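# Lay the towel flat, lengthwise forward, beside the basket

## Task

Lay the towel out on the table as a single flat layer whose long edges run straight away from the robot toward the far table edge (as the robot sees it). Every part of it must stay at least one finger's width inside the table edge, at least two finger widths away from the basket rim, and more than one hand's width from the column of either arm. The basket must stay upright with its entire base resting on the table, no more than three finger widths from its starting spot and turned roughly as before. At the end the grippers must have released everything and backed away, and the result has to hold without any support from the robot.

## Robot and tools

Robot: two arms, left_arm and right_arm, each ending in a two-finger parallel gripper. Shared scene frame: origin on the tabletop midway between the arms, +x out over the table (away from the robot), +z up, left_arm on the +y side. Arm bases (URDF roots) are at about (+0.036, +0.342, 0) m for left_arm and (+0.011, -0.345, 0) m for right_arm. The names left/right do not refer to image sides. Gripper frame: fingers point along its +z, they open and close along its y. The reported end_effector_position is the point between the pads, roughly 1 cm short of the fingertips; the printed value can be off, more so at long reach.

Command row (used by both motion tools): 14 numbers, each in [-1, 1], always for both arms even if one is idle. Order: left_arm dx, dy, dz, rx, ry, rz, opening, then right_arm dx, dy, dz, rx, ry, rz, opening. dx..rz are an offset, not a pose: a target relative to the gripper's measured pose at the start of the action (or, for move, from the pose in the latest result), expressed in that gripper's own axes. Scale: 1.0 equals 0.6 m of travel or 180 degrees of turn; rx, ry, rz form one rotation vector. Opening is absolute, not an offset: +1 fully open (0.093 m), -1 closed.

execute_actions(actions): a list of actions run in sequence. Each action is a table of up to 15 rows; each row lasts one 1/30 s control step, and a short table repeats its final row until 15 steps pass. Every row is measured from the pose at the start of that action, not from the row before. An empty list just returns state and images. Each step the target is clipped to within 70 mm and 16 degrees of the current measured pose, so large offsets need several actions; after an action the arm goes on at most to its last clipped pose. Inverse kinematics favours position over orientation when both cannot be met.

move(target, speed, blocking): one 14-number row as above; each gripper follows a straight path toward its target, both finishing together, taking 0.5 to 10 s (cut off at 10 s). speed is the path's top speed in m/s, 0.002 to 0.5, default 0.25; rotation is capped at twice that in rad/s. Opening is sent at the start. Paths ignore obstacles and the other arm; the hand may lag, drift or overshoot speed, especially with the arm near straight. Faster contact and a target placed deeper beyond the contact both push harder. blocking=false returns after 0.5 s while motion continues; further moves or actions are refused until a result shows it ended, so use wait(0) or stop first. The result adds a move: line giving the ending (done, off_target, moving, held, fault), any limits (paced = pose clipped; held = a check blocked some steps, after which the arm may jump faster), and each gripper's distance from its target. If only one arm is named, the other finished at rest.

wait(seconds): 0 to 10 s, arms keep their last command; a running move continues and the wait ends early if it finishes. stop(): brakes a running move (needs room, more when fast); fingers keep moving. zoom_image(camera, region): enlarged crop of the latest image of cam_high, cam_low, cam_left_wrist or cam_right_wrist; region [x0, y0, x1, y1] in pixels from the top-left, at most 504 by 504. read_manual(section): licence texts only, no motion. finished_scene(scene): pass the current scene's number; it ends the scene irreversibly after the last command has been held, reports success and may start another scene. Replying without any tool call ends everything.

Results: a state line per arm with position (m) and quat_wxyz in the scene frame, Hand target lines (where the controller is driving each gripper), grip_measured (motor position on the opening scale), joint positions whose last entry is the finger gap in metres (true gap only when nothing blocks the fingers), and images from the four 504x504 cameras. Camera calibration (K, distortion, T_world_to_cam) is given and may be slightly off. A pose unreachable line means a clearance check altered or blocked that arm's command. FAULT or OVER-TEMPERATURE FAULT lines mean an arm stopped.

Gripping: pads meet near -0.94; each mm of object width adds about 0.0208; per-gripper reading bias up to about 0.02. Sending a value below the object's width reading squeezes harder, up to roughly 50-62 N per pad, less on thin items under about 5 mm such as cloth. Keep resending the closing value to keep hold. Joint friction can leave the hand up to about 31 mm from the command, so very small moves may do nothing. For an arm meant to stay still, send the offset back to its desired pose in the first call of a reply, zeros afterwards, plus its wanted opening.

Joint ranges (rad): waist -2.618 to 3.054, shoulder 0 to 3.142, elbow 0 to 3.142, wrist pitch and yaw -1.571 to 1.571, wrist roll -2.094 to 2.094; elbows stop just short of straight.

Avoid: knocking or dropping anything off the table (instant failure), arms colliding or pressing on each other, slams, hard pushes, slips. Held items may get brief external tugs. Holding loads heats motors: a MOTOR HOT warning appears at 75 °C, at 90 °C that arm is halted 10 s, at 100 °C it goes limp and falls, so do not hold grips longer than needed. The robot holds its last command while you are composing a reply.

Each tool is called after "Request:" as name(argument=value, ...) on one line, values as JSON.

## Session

Request:
execute_actions(actions=[])

Scene clock: 0.00 s.
left_arm: end_effector_position=(+0.5198, +0.6333, +0.2234) grip_measured=+1.000 end_effector_quat_wxyz=(-0.421, +0.714, -0.261, +0.494) | right_arm: end_effector_position=(+0.2574, -0.3993, +0.3707) grip_measured=+1.000 end_effector_quat_wxyz=(+0.194, +0.850, +0.414, +0.263)
Joint positions: left_arm=[ 0.797  1.875  1.212  0.5    0.26  -2.043  0.093] | right_arm=[-0.273  1.276  1.922 -1.551 -0.035  2.007  0.093]
Joint velocities: left_arm=[ 0.002  0.002 -0.002  0.022 -0.007  0.022  0.   ] | right_arm=[-0.002 -0.027  0.007 -0.007  0.022 -0.022  0.   ]
Motor temperatures (°C, as the motors report them): left_arm=[26 34 33 31 29 27] | right_arm=[26 33 34 30 26 28]
Hand target (left_arm): +0.520, +0.633, +0.223; -0.421, +0.714, -0.261, +0.494
Hand target (right_arm): +0.257, -0.399, +0.371; +0.194, +0.850, +0.414, +0.263
camera_calibration (this result's frames):
cam_left_wrist: T_world_to_cam=[[-0.0376209, 0.523718, 0.851061, -0.499781], [-0.0369631, -0.85181, 0.522545, 0.477645], [0.998608, -0.0117992, 0.0514041, -0.439268], [0, 0, 0, 1]] pos_world=[0.437509, 0.663424, 0.198333]
cam_right_wrist: T_world_to_cam=[[-0.597938, 0.581949, -0.551186, 0.586335], [0.205405, 0.775943, 0.596423, 0.0730943], [0.774777, 0.243408, -0.583501, 0.197977], [0, 0, 0, 1]] pos_world=[0.18219, -0.446123, 0.395104]

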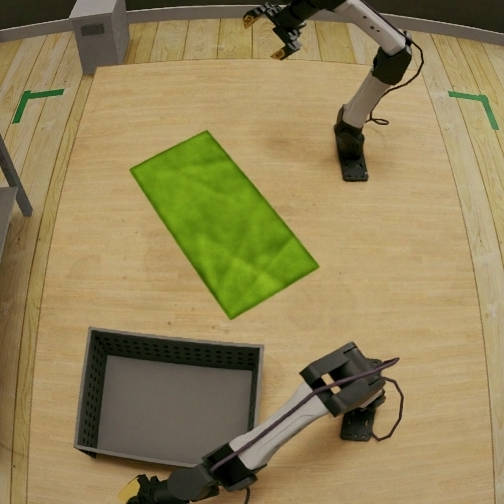

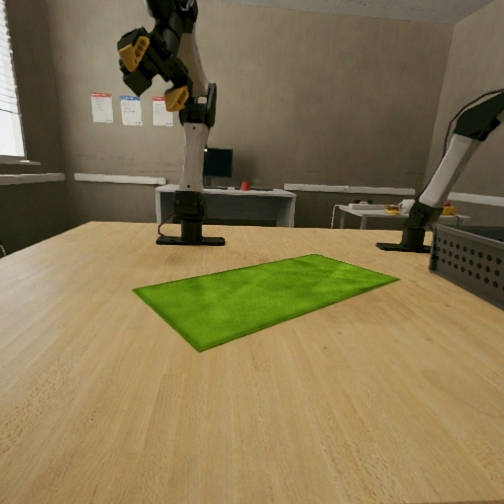

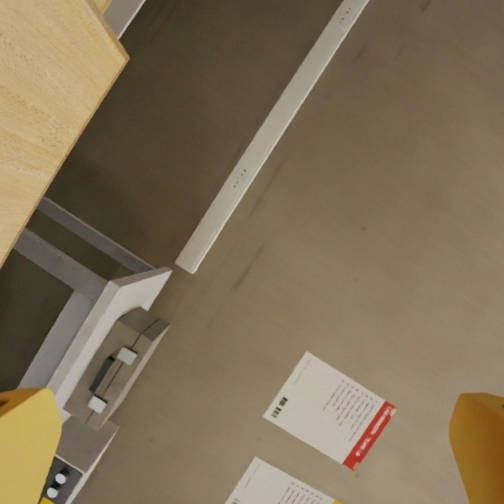

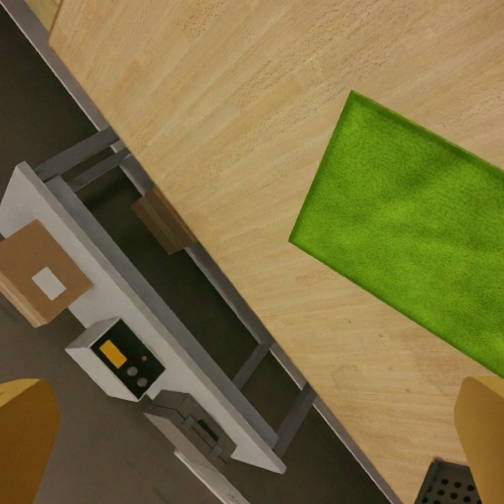

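Request:
move(target=[0.097,-0.172,-0.2,0,0,0.6,0.2, -0.013,-0.122,0.484,0.224,0.031,-0.38,0.2], speed=0.3)

Scene clock: 30.60 s.
left_arm: end_effector_position=(+0.4325, +0.5990, +0.3401) grip_measured=+0.202 end_effector_quat_wxyz=(+0.633, -0.221, +0.741, +0.043) | right_arm: end_effector_position=(+0.3751, -0.4007, +0.0971) grip_measured=+0.202 end_effector_quat_wxyz=(-0.014, +0.490, +0.872, -0.004)
Joint positions: left_arm=[ 0.866  1.451  1.261 -0.017  0.323 -0.155  0.055] | right_arm=[-0.186  1.975  1.667 -1.292 -0.002  0.871  0.055]
Joint velocities: left_arm=[ 0.007  0.012  0.007 -0.007 -0.022 -0.022  0.001] | right_arm=[-0.017  0.002 -0.017  0.022  0.051 -0.037 -0.   ]
Motor temperatures (°C, as the motors report them): left_arm=[26 40 36 37 29 27] | right_arm=[26 32 35 32 26 28]
Hand target (left_arm): +0.428, +0.597, +0.361; +0.647, -0.208, +0.732, +0.051
Hand target (right_arm): +0.385, -0.400, +0.098; +0.000, +0.481, +0.877, -0.004
Off the commanded pose (left_arm): 0.020 m, 3 deg.
Off the commanded pose (right_arm): 0.012 m, 2 deg.
move: off_target (left_arm, right_arm)
camera_calibration (this result's frames):
cam_left_wrist: T_world_to_cam=[[0.394002, -0.890671, 0.226866, 0.288396], [-0.461117, -0.405075, -0.789484, 0.746244], [0.795068, 0.206446, -0.570304, -0.189802], [0, 0, 0, 1]] pos_world=[0.381383, 0.598335, 0.415476]
cam_right_wrist: T_world_to_cam=[[-0.854307, -0.519533, 0.0156541, 0.106436], [-0.458071, 0.766791, 0.449669, 0.472598], [-0.245621, 0.376985, -0.893058, 0.413783], [0, 0, 0, 1]] pos_world=[0.409046, -0.463077, 0.155354]

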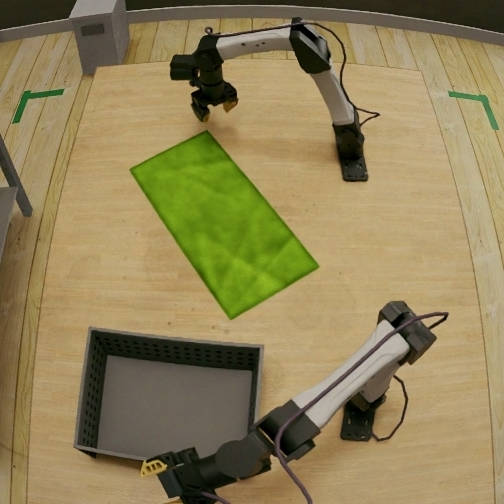

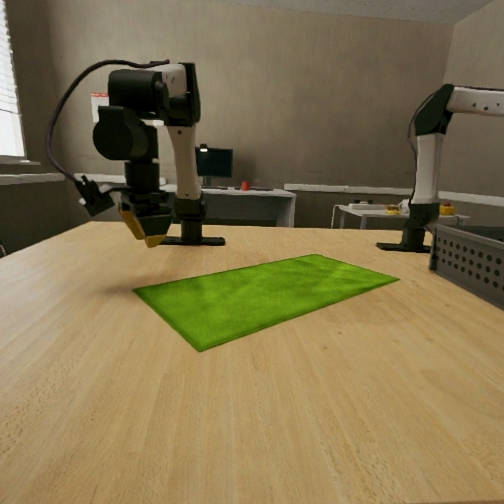

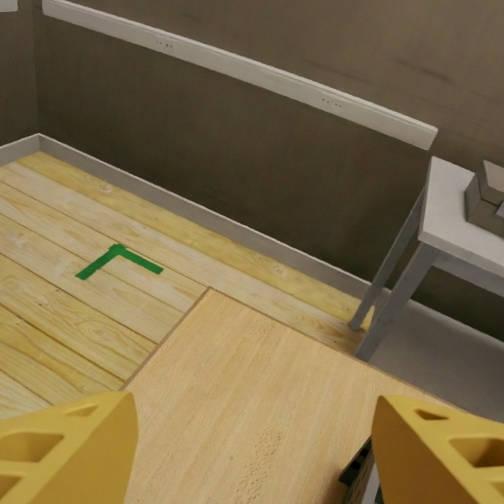

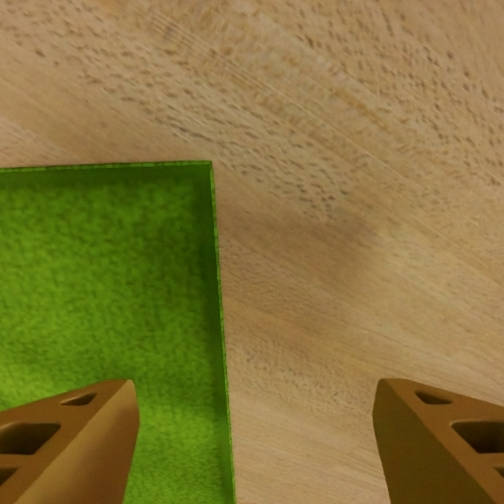

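Request:
move(target=[0.672,-0.604,-0.745,0.256,0.404,0.413,0.2, 0,0.03,0.15,0,0,0,0.2], speed=0.3)

Scene clock: 46.57 s.
left_arm: end_effector_position=(+0.1247, +0.0047, +0.1234) grip_measured=+0.202 end_effector_quat_wxyz=(-0.001, +0.463, +0.886, -0.019) | right_arm: end_effector_position=(+0.3874, -0.3966, +0.0187) grip_measured=+0.202 end_effector_quat_wxyz=(-0.010, +0.491, +0.871, -0.003)
Joint positions: left_arm=[-1.124  1.841  1.592 -1.295  0.026 -0.339  0.055] | right_arm=[-0.17   2.073  1.494 -1.012 -0.002  0.89   0.055]
Joint velocities: left_arm=[ 0.002 -0.002 -0.012  0.051 -0.081  0.037 -0.   ] | right_arm=[ 0.002 -0.007 -0.017  0.022 -0.007 -0.022 -0.001]
Motor temperatures (°C, as the motors report them): left_arm=[26 40 38 38 29 27] | right_arm=[26 36 36 31 26 28]
Hand target (left_arm): +0.122, +0.001, +0.129; -0.003, +0.469, +0.883, -0.025
Hand target (right_arm): +0.387, -0.392, +0.007; -0.014, +0.490, +0.872, -0.004
Off the commanded pose (left_arm): 0.008 m, 3 deg.
Off the commanded pose (right_arm): 0.013 m, 0 deg.
move: off_target (left_arm, right_arm)
camera_calibration (this result's frames):
cam_left_wrist: T_world_to_cam=[[-0.812734, -0.582207, 0.0223405, 0.103741], [-0.527988, 0.752176, 0.394283, 0.0492737], [-0.246358, 0.308651, -0.918718, 0.226436], [0, 0, 0, 1]] pos_world=[0.166114, -0.0465537, 0.186285]
cam_right_wrist: T_world_to_cam=[[-0.855981, -0.51691, 0.0100384, 0.122081], [-0.459214, 0.769071, 0.444581, 0.511849], [-0.237529, 0.375943, -0.895683, 0.341715], [0, 0, 0, 1]] pos_world=[0.420714, -0.459009, 0.0772846]

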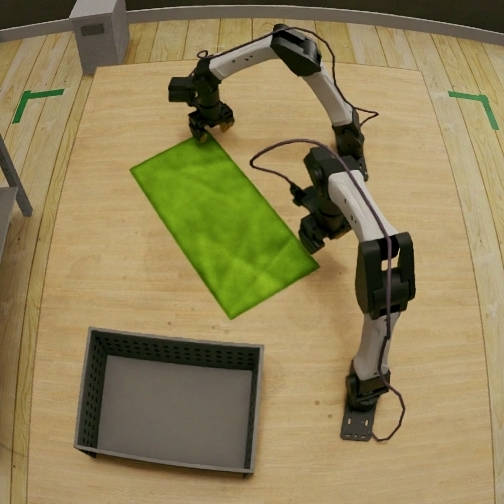

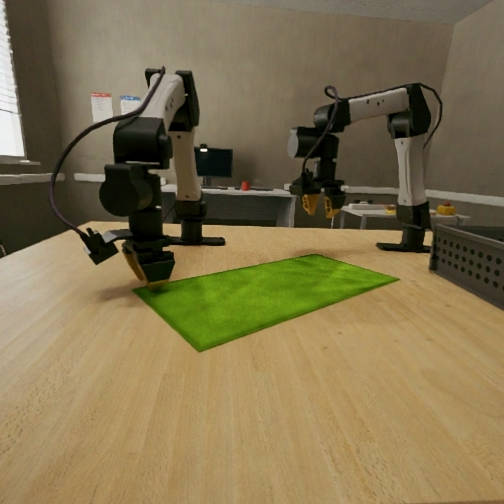

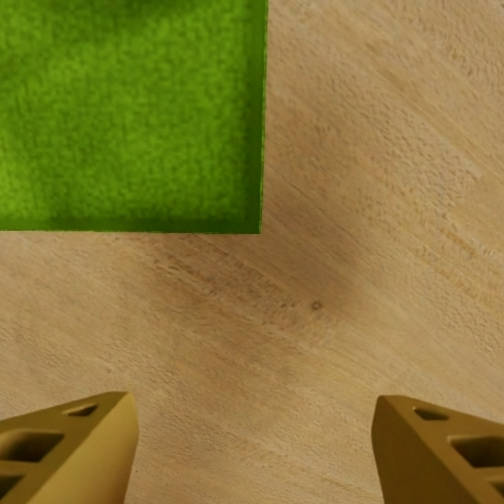

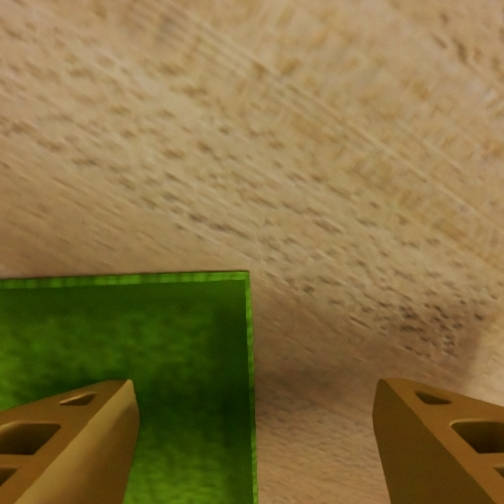

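Request:
move(target=[-0.045,0.005,0.19,0,0,0,0.2, 0,0.008,0.01,0,0,0,0.2], speed=0.1)

Request:
move(target=[0,0,0.005,0,0,0,-1, 0,0,0.005,0,0,0,-1])

Request:
move(target=[0,0,-0.38,0,0,0,-1, 0,0,-0.38,0,0,0,-1], speed=0.12)

Scene clock: 53.80 s.
left_arm: end_effector_position=(+0.1377, -0.0139, +0.0174) grip_measured=+0.202 end_effector_quat_wxyz=(-0.008, +0.461, +0.887, -0.012) | right_arm: end_effector_position=(+0.3874, -0.3966, +0.0187) grip_measured=+0.202 end_effector_quat_wxyz=(-0.010, +0.491, +0.871, -0.003)
Joint positions: left_arm=[-1.103  2.018  1.405 -0.952  0.027 -0.322  0.055] | right_arm=[-0.17   2.073  1.494 -1.012 -0.002  0.89   0.055]
Joint velocities: left_arm=[-0.022 -0.007 -0.012  0.007 -0.11  -0.037  0.   ] | right_arm=[-0.002 -0.012 -0.007  0.066 -0.022 -0.037  0.001]
Motor temperatures (°C, as the motors report them): left_arm=[26 40 39 36 29 27] | right_arm=[26 37 36 31 26 28]
Hand target (left_arm): +0.142, -0.017, +0.010; -0.000, +0.463, +0.886, -0.018
Hand target (right_arm): +0.391, -0.394, +0.013; -0.010, +0.491, +0.871, -0.003
Off the commanded pose (left_arm): 0.010 m, 1 deg.
Off the commanded pose (right_arm): 0.008 m, 0 deg.
move: done
camera_calibration (this result's frames):
cam_left_wrist: T_world_to_cam=[[-0.809948, -0.58628, 0.0161234, 0.105554], [-0.529015, 0.742154, 0.411523, 0.111681], [-0.253234, 0.324783, -0.911257, 0.139009], [0, 0, 0, 1]] pos_world=[0.179776, -0.0661485, 0.0790113]
cam_right_wrist: T_world_to_cam=[[-0.855981, -0.51691, 0.0100384, 0.122081], [-0.459214, 0.769071, 0.444581, 0.511849], [-0.237529, 0.375943, -0.895683, 0.341715], [0, 0, 0, 1]] pos_world=[0.420714, -0.459009, 0.0772846]

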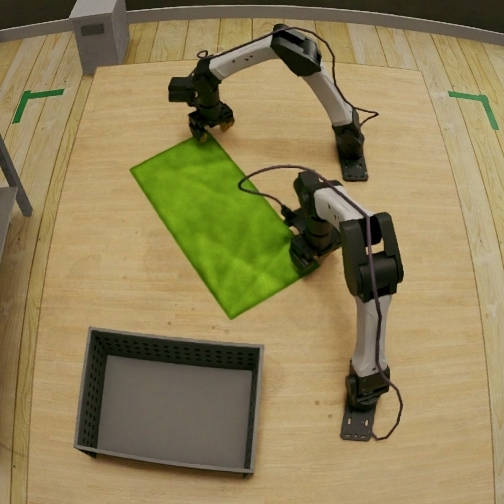

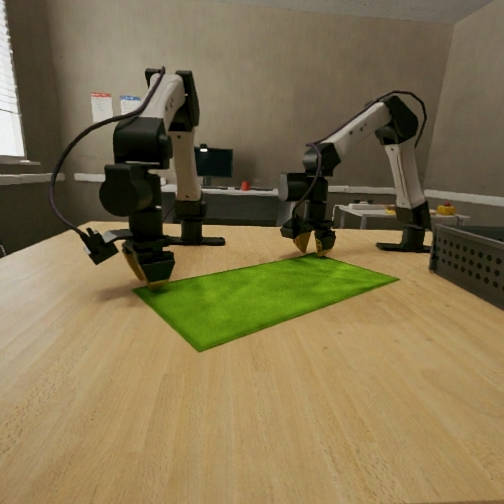

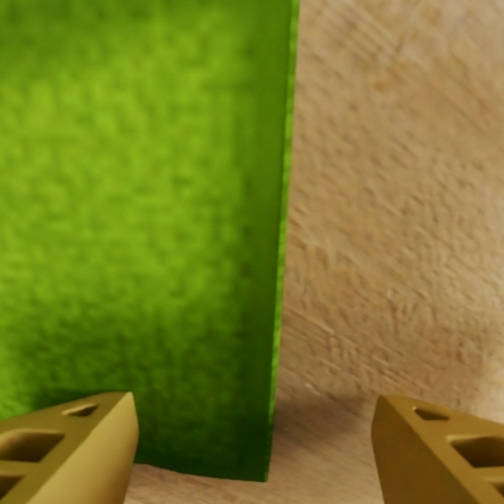

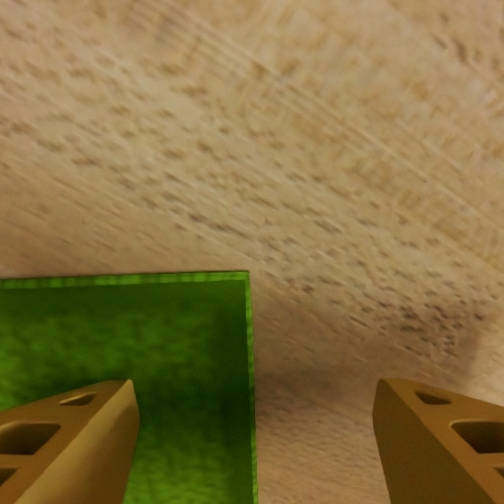

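Scene clock: 54.50 s.
left_arm: end_effector_position=(+0.1403, -0.0121, +0.0181) grip_measured=-0.985 end_effector_quat_wxyz=(-0.003, +0.461, +0.887, -0.005) | right_arm: end_effector_position=(+0.3875, -0.3965, +0.0187) grip_measured=-0.985 end_effector_quat_wxyz=(-0.010, +0.491, +0.871, -0.003)
Joint positions: left_arm=[-1.102  2.015  1.405 -0.957  0.011 -0.322  0.   ] | right_arm=[-0.17   2.073  1.494 -1.012 -0.002  0.89   0.   ]
Joint velocities: left_arm=[-0.012 -0.002  0.002 -0.051  0.081 -0.007  0.   ] | right_arm=[-0.012  0.012  0.007 -0.095 -0.007 -0.022  0.   ]
Motor temperatures (°C, as the motors report them): left_arm=[26 40 39 36 29 27] | right_arm=[26 37 36 31 26 28]
Hand target (left_arm): +0.138, -0.014, +0.014; -0.008, +0.461, +0.887, -0.011
Hand target (right_arm): +0.387, -0.397, +0.016; -0.010, +0.491, +0.871, -0.003
Off the commanded pose (left_arm): 0.005 m, 1 deg.
Off the commanded pose (right_arm): 0.003 m, 0 deg.
move: done
camera_calibration (this result's frames):
cam_left_wrist: T_world_to_cam=[[-0.809574, -0.587018, -0.000240045, 0.108973], [-0.535772, 0.738731, 0.408932, 0.112381], [-0.239873, 0.331189, -0.912565, 0.137992], [0, 0, 0, 1]] pos_world=[0.181533, -0.0647512, 0.0799967]
cam_right_wrist: T_world_to_cam=[[-0.855994, -0.516904, 0.00926207, 0.122255], [-0.459416, 0.768766, 0.4449, 0.511762], [-0.237091, 0.376577, -0.895532, 0.341775], [0, 0, 0, 1]] pos_world=[0.420793, -0.458936, 0.0772552]

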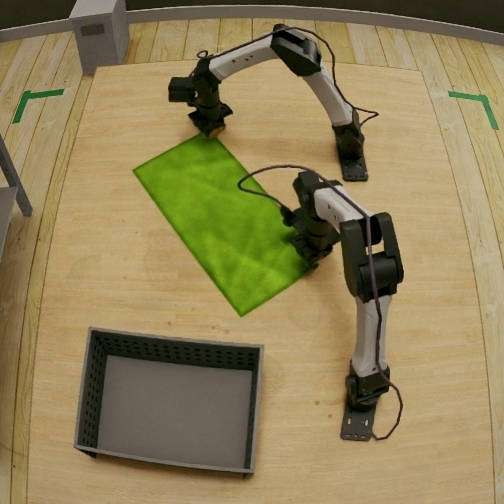

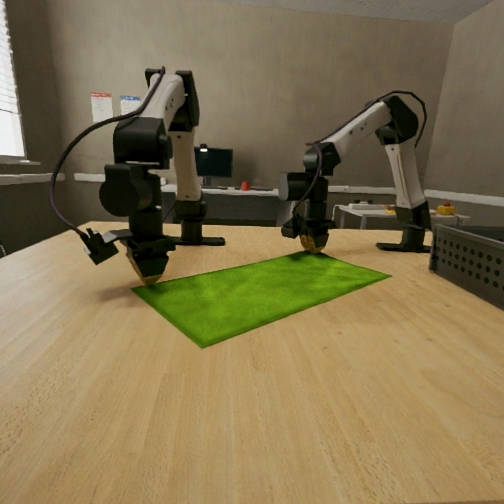

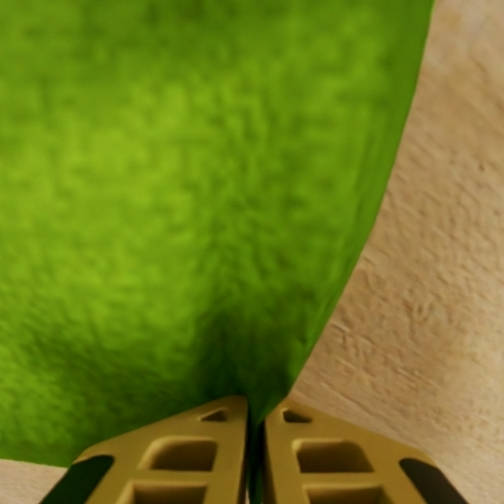

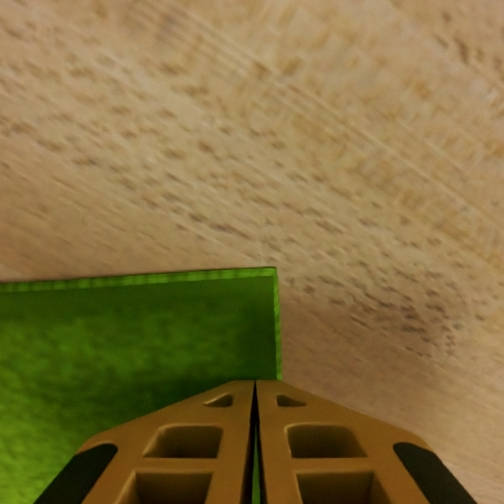

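Scene clock: 56.77 s.
left_arm: end_effector_position=(+0.1417, -0.0152, +0.2346) grip_measured=-0.985 end_effector_quat_wxyz=(+0.070, +0.459, +0.882, -0.078) | right_arm: end_effector_position=(+0.3953, -0.3976, +0.2350) grip_measured=-0.985 end_effector_quat_wxyz=(+0.102, +0.488, +0.866, +0.042)
Joint positions: left_arm=[-1.102  1.849  2.036 -1.547  0.008 -0.322  0.   ] | right_arm=[-0.17   1.909  2.116 -1.557 -0.002  0.89   0.   ]
Joint velocities: left_arm=[-0.002 -0.012  0.007 -0.037 -0.022 -0.037  0.   ] | right_arm=[ 0.012 -0.012  0.007  0.022 -0.007 -0.066  0.   ]
Motor temperatures (°C, as the motors report them): left_arm=[26 41 39 36 29 27] | right_arm=[26 38 37 31 26 28]
Hand target (left_arm): +0.140, -0.014, +0.246; +0.079, +0.459, +0.881, -0.089
Hand target (right_arm): +0.392, -0.395, +0.246; +0.111, +0.486, +0.866, +0.045
Off the commanded pose (left_arm): 0.012 m, 12 deg.
Off the commanded pose (right_arm): 0.012 m, 14 deg.
joint sent to its limit (left arm) — the command would take joint 4 (wrist pitch) past its lower limit, so that joint was sent only as far as its limit.
joint sent to its limit (right arm) — the command would take joint 4 (wrist pitch) past its lower limit, so that joint was sent only as far as its limit.
move: off_target (left_arm, right_arm)
camera_calibration (this result's frames):
cam_left_wrist: T_world_to_cam=[[-0.811442, -0.580752, 0.0654986, 0.0932238], [-0.555428, 0.801179, 0.222739, 0.074264], [-0.181832, 0.14436, -0.972675, 0.339916], [0, 0, 0, 1]] pos_world=[0.178702, -0.054429, 0.30798]
cam_right_wrist: T_world_to_cam=[[-0.835978, -0.519663, -0.176324, 0.161003], [-0.548486, 0.781047, 0.298545, 0.49441], [-0.0174258, 0.346288, -0.937966, 0.448912], [0, 0, 0, 1]] pos_world=[0.413595, -0.457943, 0.30185]

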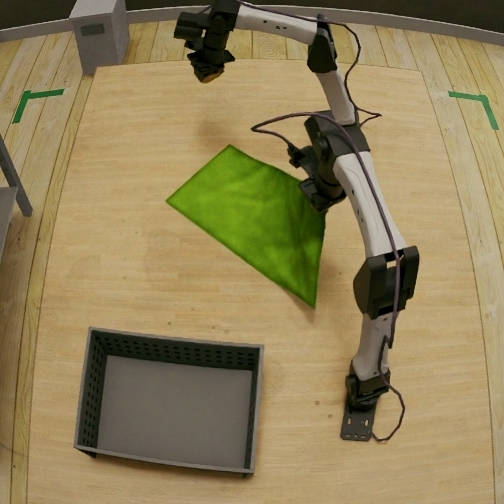

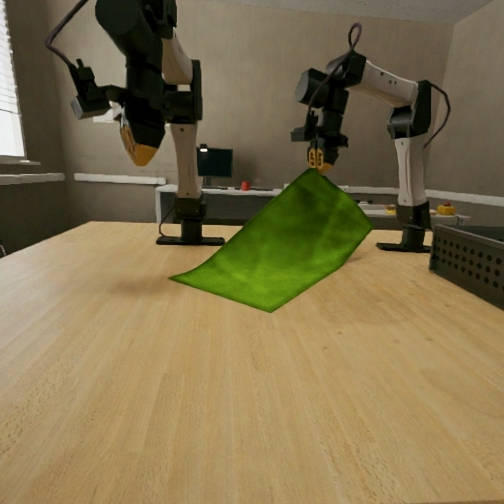

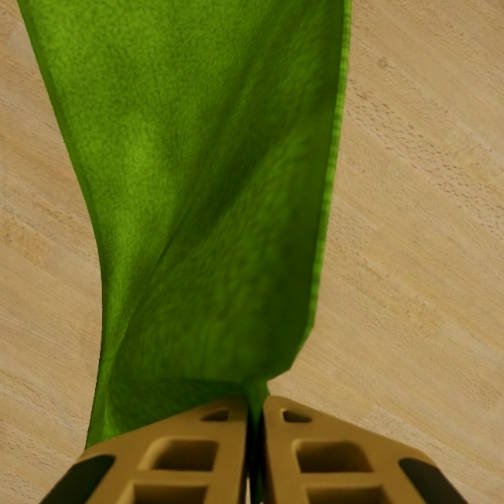

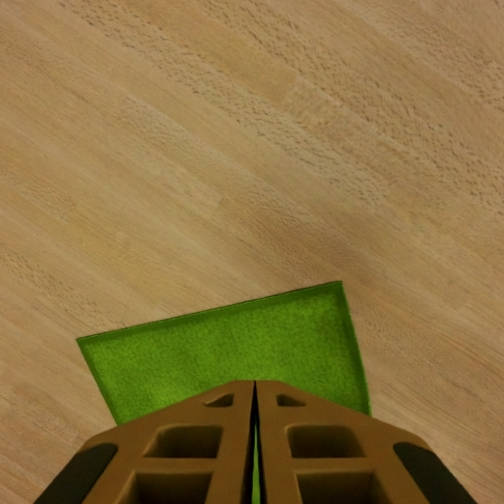

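Request:
move(target=[0,0,0,0,0,0,-1, 0.2,-0.119,0.344,0.048,0.052,-0.1,0.2], speed=0.12)

Request:
move(target=[0,0,0,0,0,0,-1, 0,0,0.015,0,0,0,-1])

Request:
move(target=[0,0,0,0,0,0,-1, -0.05,0,-0.1,0,0,0,-1], speed=0.1)

Scene clock: 69.67 s.
left_arm: end_effector_position=(+0.1416, -0.0150, +0.2345) grip_measured=-0.985 end_effector_quat_wxyz=(+0.070, +0.459, +0.882, -0.078) | right_arm: end_effector_position=(+0.3162, -0.3446, +0.0161) grip_measured=+0.198 end_effector_quat_wxyz=(-0.005, +0.359, +0.933, -0.000)
Joint positions: left_arm=[-1.102  1.849  2.036 -1.548  0.008 -0.322  0.   ] | right_arm=[-0.033  1.806  1.107 -0.881 -0.003  0.734  0.055]
Joint velocities: left_arm=[-0.027 -0.007 -0.017 -0.066  0.007 -0.007  0.   ] | right_arm=[-0.022 -0.002 -0.002  0.022  0.037 -0.022  0.   ]
Motor temperatures (°C, as the motors report them): left_arm=[26 42 39 35 29 27] | right_arm=[26 40 37 31 26 28]
Hand target (left_arm): +0.142, -0.015, +0.235; +0.070, +0.459, +0.882, -0.078
Hand target (right_arm): +0.319, -0.342, +0.005; -0.002, +0.349, +0.937, -0.001
Off the commanded pose (left_arm): 0.000 m, 0 deg.
Off the commanded pose (right_arm): 0.013 m, 1 deg.
move: off_target (right_arm)
camera_calibration (this result's frames):
cam_left_wrist: T_world_to_cam=[[-0.811427, -0.5808, 0.0652514, 0.0933402], [-0.555379, 0.801016, 0.223446, 0.0739298], [-0.182045, 0.145071, -0.97253, 0.339851], [0, 0, 0, 1]] pos_world=[0.178666, -0.0543093, 0.307905]
cam_right_wrist: T_world_to_cam=[[-0.670866, -0.741579, -0.000632908, -0.047708], [-0.666173, 0.602275, 0.439861, 0.448421], [-0.32581, 0.295509, -0.898066, 0.303191], [0, 0, 0, 1]] pos_world=[0.365503, -0.395048, 0.0750126]

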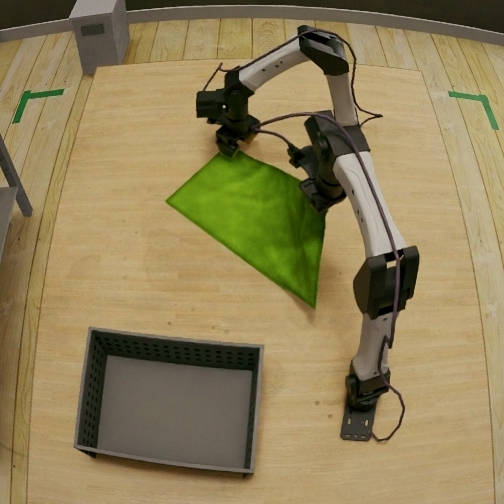

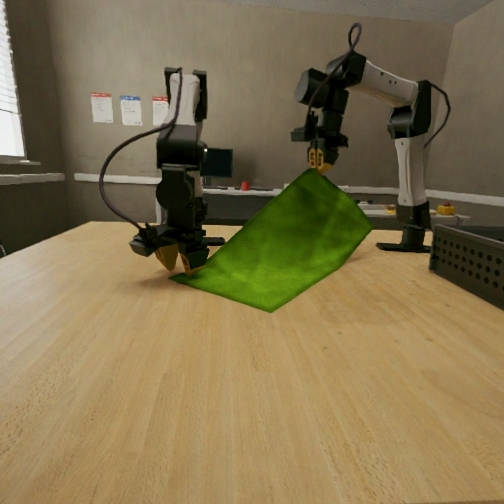

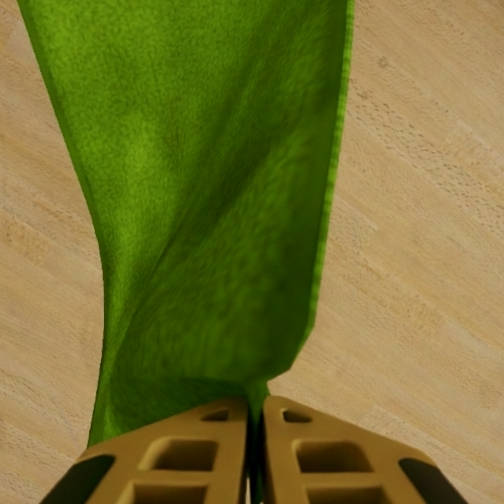

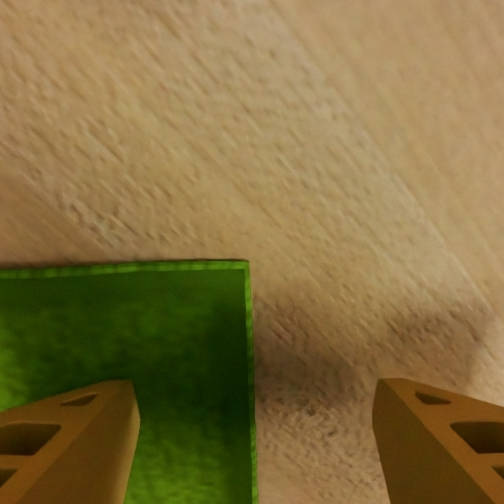

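Scene clock: 70.37 s.
left_arm: end_effector_position=(+0.1416, -0.0150, +0.2345) grip_measured=-0.985 end_effector_quat_wxyz=(+0.070, +0.459, +0.882, -0.078) | right_arm: end_effector_position=(+0.3177, -0.3429, +0.0161) grip_measured=-0.981 end_effector_quat_wxyz=(-0.004, +0.359, +0.933, +0.006)
Joint positions: left_arm=[-1.102  1.849  2.036 -1.548  0.008 -0.322  0.   ] | right_arm=[-0.033  1.806  1.107 -0.875 -0.013  0.734  0.   ]
Joint velocities: left_arm=[-0.012  0.002 -0.017 -0.022  0.051 -0.037  0.   ] | right_arm=[-0.007 -0.012  0.017 -0.007 -0.022  0.022  0.   ]
Motor temperatures (°C, as the motors report them): left_arm=[26 42 39 35 29 27] | right_arm=[26 40 37 31 26 28]
Hand target (left_arm): +0.142, -0.015, +0.235; +0.070, +0.459, +0.882, -0.078
Hand target (right_arm): +0.316, -0.345, +0.007; -0.005, +0.359, +0.933, -0.000
Off the commanded pose (left_arm): 0.000 m, 0 deg.
Off the commanded pose (right_arm): 0.009 m, 1 deg.
move: done
camera_calibration (this result's frames):
cam_left_wrist: T_world_to_cam=[[-0.811427, -0.5808, 0.0652514, 0.0933402], [-0.555379, 0.801016, 0.223446, 0.0739298], [-0.182045, 0.145071, -0.97253, 0.339851], [0, 0, 0, 1]] pos_world=[0.178666, -0.0543093, 0.307905]
cam_right_wrist: T_world_to_cam=[[-0.670876, -0.741466, -0.0123662, -0.0451988], [-0.668826, 0.597781, 0.441962, 0.447629], [-0.320308, 0.304773, -0.896949, 0.304575], [0, 0, 0, 1]] pos_world=[0.366621, -0.393924, 0.0747944]

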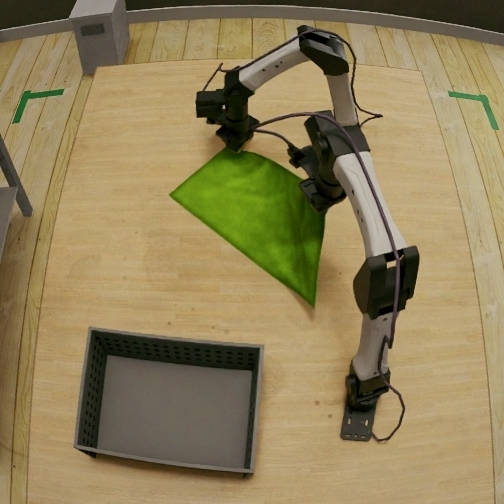

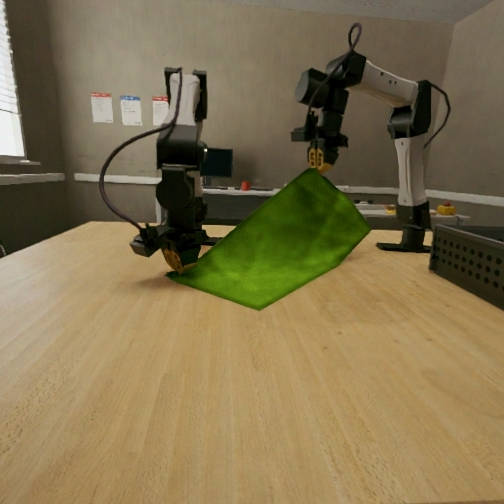

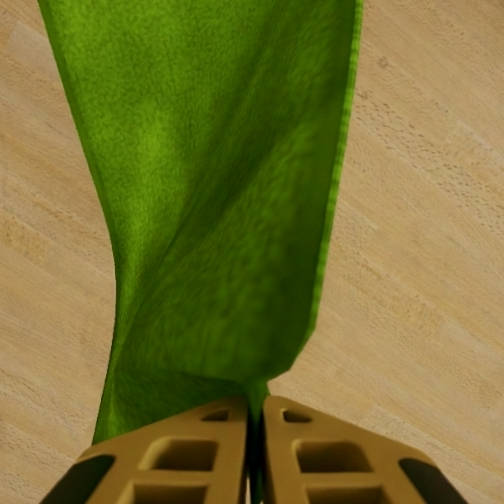

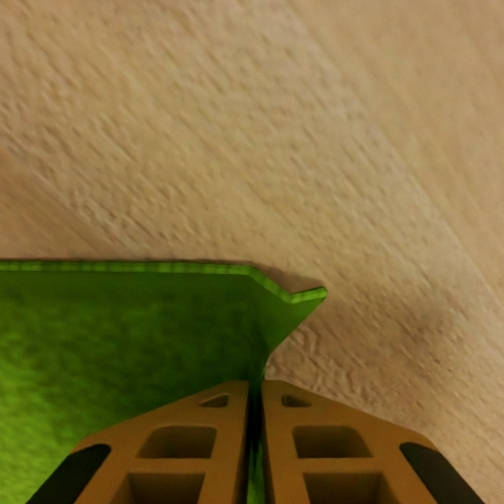

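Scene clock: 71.60 s.
left_arm: end_effector_position=(+0.1416, -0.0150, +0.2345) grip_measured=-0.985 end_effector_quat_wxyz=(+0.070, +0.459, +0.882, -0.078) | right_arm: end_effector_position=(+0.3393, -0.3589, +0.0736) grip_measured=-0.981 end_effector_quat_wxyz=(-0.001, +0.358, +0.934, +0.007)
Joint positions: left_arm=[-1.102  1.849  2.036 -1.548  0.008 -0.322  0.   ] | right_arm=[-0.082  1.806  1.349 -1.11  -0.014  0.683  0.   ]
Joint velocities: left_arm=[ 0.007 -0.017  0.002  0.037 -0.022  0.022  0.   ] | right_arm=[ 0.002 -0.022  0.007 -0.022  0.007 -0.037  0.   ]
Motor temperatures (°C, as the motors report them): left_arm=[26 42 39 35 29 27] | right_arm=[26 40 37 31 26 28]
Hand target (left_arm): +0.142, -0.015, +0.235; +0.070, +0.459, +0.882, -0.078
Hand target (right_arm): +0.340, -0.363, +0.076; -0.003, +0.359, +0.933, +0.006
Off the commanded pose (left_arm): 0.000 m, 0 deg.
Off the commanded pose (right_arm): 0.005 m, 0 deg.
move: done
camera_calibration (this result's frames):
cam_left_wrist: T_world_to_cam=[[-0.811427, -0.5808, 0.0652514, 0.0933402], [-0.555379, 0.801016, 0.223446, 0.0739298], [-0.182045, 0.145071, -0.97253, 0.339851], [0, 0, 0, 1]] pos_world=[0.178666, -0.0543093, 0.307905]
cam_right_wrist: T_world_to_cam=[[-0.669351, -0.742739, -0.0175718, -0.0424577], [-0.67328, 0.596416, 0.437015, 0.447596], [-0.314108, 0.304347, -0.899283, 0.365858], [0, 0, 0, 1]] pos_world=[0.387857, -0.409836, 0.132658]

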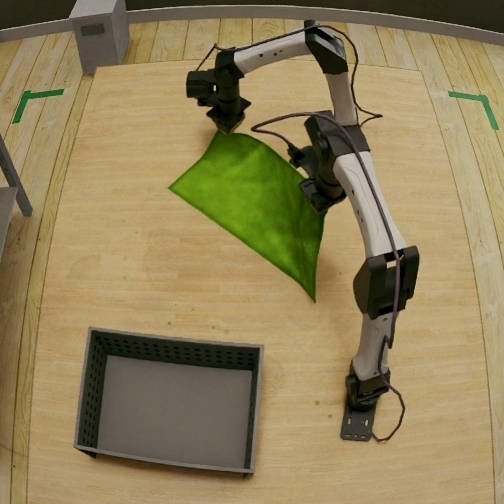

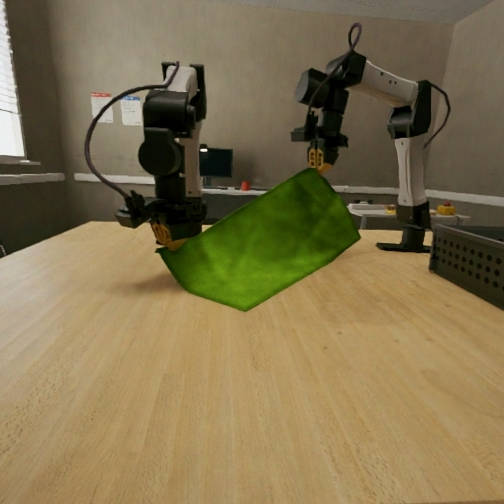

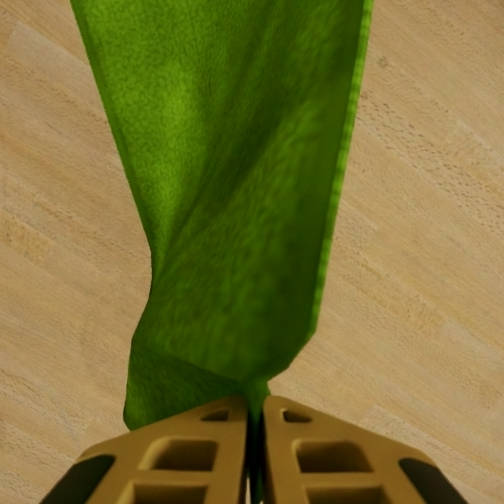

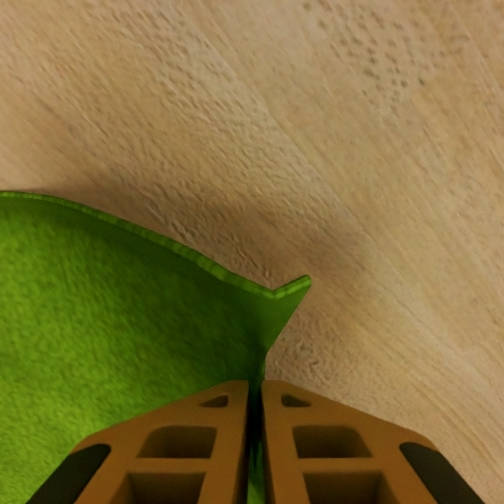

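Request:
move(target=[0,0,-0.03,0,0,0,-1, -0.06,-0.01,-0.3,0,0,0,-1], speed=0.08)

Scene clock: 81.17 s.
left_arm: end_effector_position=(+0.1416, -0.0150, +0.2345) grip_measured=-0.985 end_effector_quat_wxyz=(+0.070, +0.459, +0.882, -0.078) | right_arm: end_effector_position=(+0.3645, -0.3834, +0.2397) grip_measured=-0.981 end_effector_quat_wxyz=(+0.096, +0.355, +0.929, +0.032)
Joint positions: left_arm=[-1.102  1.849  2.036 -1.548  0.008 -0.322  0.   ] | right_arm=[-0.147  1.793  1.988 -1.563 -0.014  0.617  0.   ]
Joint velocities: left_arm=[-0.002 -0.012 -0.017 -0.051 -0.081 -0.066  0.   ] | right_arm=[-0.002 -0.002 -0.017 -0.022 -0.022 -0.022  0.   ]
Motor temperatures (°C, as the motors report them): left_arm=[26 42 39 34 29 27] | right_arm=[26 41 38 30 26 28]
Hand target (left_arm): +0.140, -0.011, +0.251; +0.085, +0.458, +0.880, -0.093
Hand target (right_arm): +0.361, -0.387, +0.253; +0.112, +0.355, +0.927, +0.035
Off the commanded pose (left_arm): 0.018 m, 0 deg.
Off the commanded pose (right_arm): 0.015 m, 11 deg.
joint sent to its limit (left arm) — the command would take joint 4 (wrist pitch) past its lower limit, so that joint was sent only as far as its limit.
joint sent to its limit (right arm) — the command would take joint 4 (wrist pitch) past its lower limit, so that joint was sent only as far as its limit.
move: off_target (left_arm, right_arm)
camera_calibration (this result's frames):
cam_left_wrist: T_world_to_cam=[[-0.811427, -0.5808, 0.0652514, 0.0933402], [-0.555379, 0.801016, 0.223446, 0.0739298], [-0.182045, 0.145071, -0.97253, 0.339851], [0, 0, 0, 1]] pos_world=[0.178666, -0.0543093, 0.307905]
cam_right_wrist: T_world_to_cam=[[-0.653644, -0.745212, -0.131937, -0.0201002], [-0.745478, 0.60396, 0.281948, 0.472937], [-0.130426, 0.282649, -0.950315, 0.46757], [0, 0, 0, 1]] pos_world=[0.400409, -0.432772, 0.308344]

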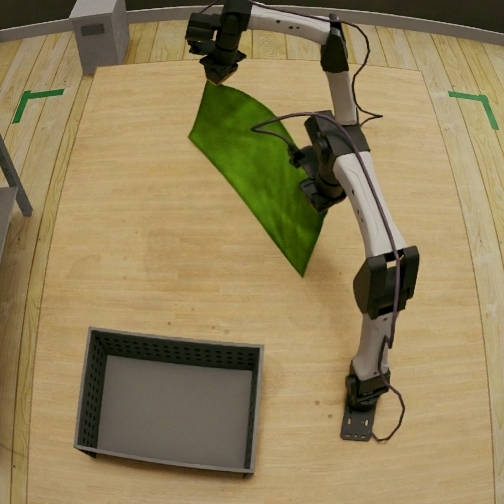

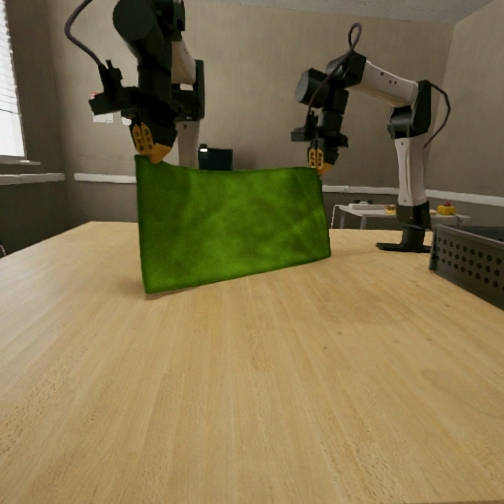

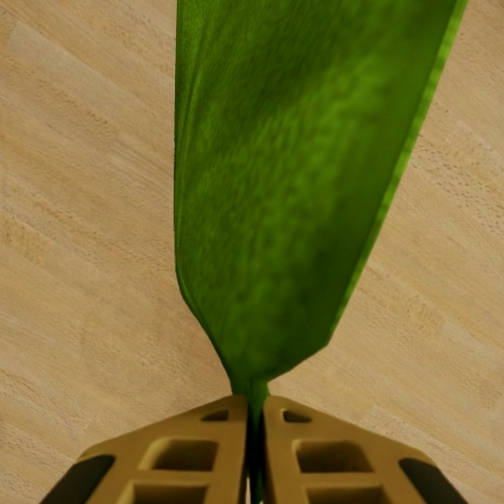

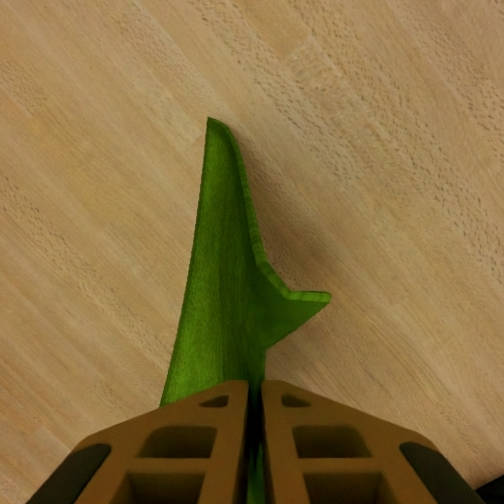

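Request:
move(target=[0.15,-0.117,-0.107,0.066,-0.015,-0.308,-1, 0.325,0.632,-0.046,-0.19,-0.014,-0.208,-1], speed=0.1)

Scene clock: 98.57 s.
left_arm: end_effector_position=(+0.0297, +0.0305, +0.2820) grip_measured=-0.985 end_effector_quat_wxyz=(-0.007, +0.001, +0.983, -0.181) | right_arm: end_effector_position=(+0.4516, +0.0202, +0.2702) grip_measured=-0.981 end_effector_quat_wxyz=(+0.230, +0.012, +0.932, +0.280)
Joint positions: left_arm=[-1.41   1.533  1.84  -1.513  0.007 -1.587  0.   ] | right_arm=[ 0.616  2.408  2.852 -1.286 -0.149  0.732  0.   ]
Joint velocities: left_arm=[ 0.007 -0.002  0.007 -0.125 -0.022  0.095  0.   ] | right_arm=[-0.022 -0.007 -0.002  0.051 -0.007  0.051  0.   ]
Motor temperatures (°C, as the motors report them): left_arm=[26 44 39 34 29 27] | right_arm=[26 42 39 31 26 28]
Hand target (left_arm): +0.028, +0.030, +0.286; -0.005, -0.001, +0.980, -0.197
Hand target (right_arm): +0.456, +0.029, +0.279; +0.249, +0.002, +0.922, +0.295
Off the commanded pose (left_arm): 0.003 m, 2 deg.
Off the commanded pose (right_arm): 0.022 m, 3 deg.
elbow stopped short (right arm): the move would have taken joint 3 (elbow) straighter than the controller allows; a more bent joint 3 avoids this.
move: off_target (right_arm)
camera_calibration (this result's frames):
cam_left_wrist: T_world_to_cam=[[0.0146693, -0.93838, 0.345295, -0.0667227], [-0.906897, 0.132948, 0.399829, -0.0542338], [-0.421098, -0.319012, -0.849063, 0.345468], [0, 0, 0, 1]] pos_world=[0.0972704, 0.0548076, 0.338048]
cam_right_wrist: T_world_to_cam=[[0.10703, -0.840453, -0.531209, 0.107919], [-0.994234, -0.0869767, -0.0627125, 0.504897], [0.00650413, 0.534858, -0.844917, 0.298449], [0, 0, 0, 1]] pos_world=[0.488495, -0.0250124, 0.341155]

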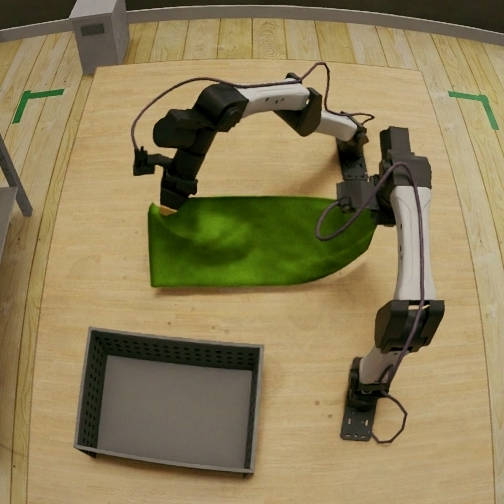

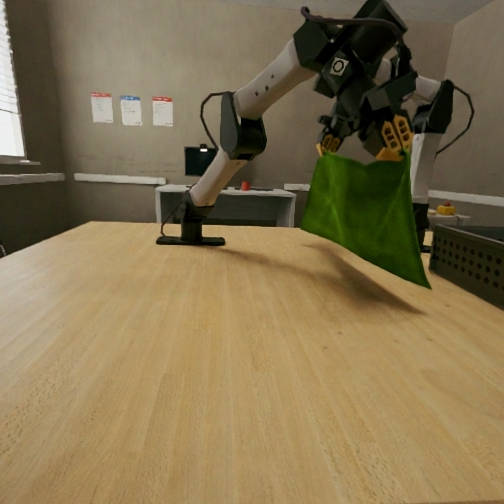

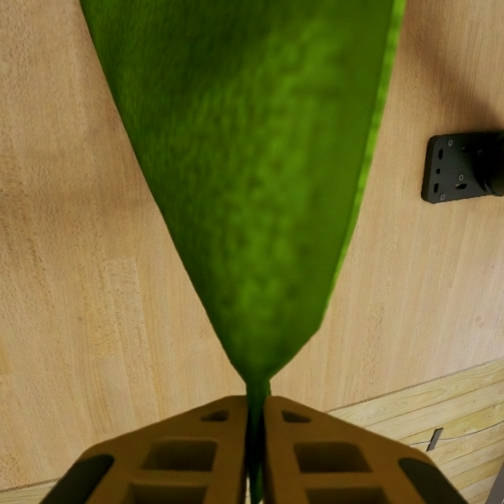

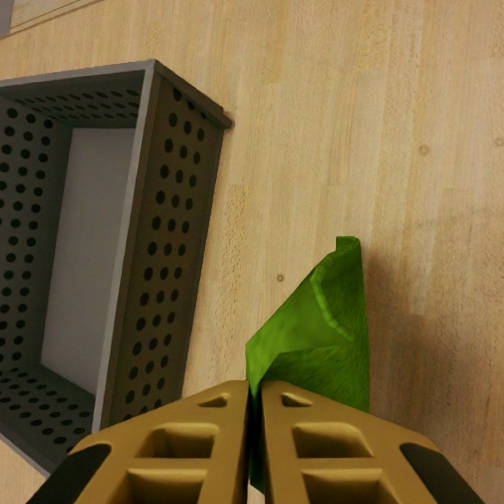

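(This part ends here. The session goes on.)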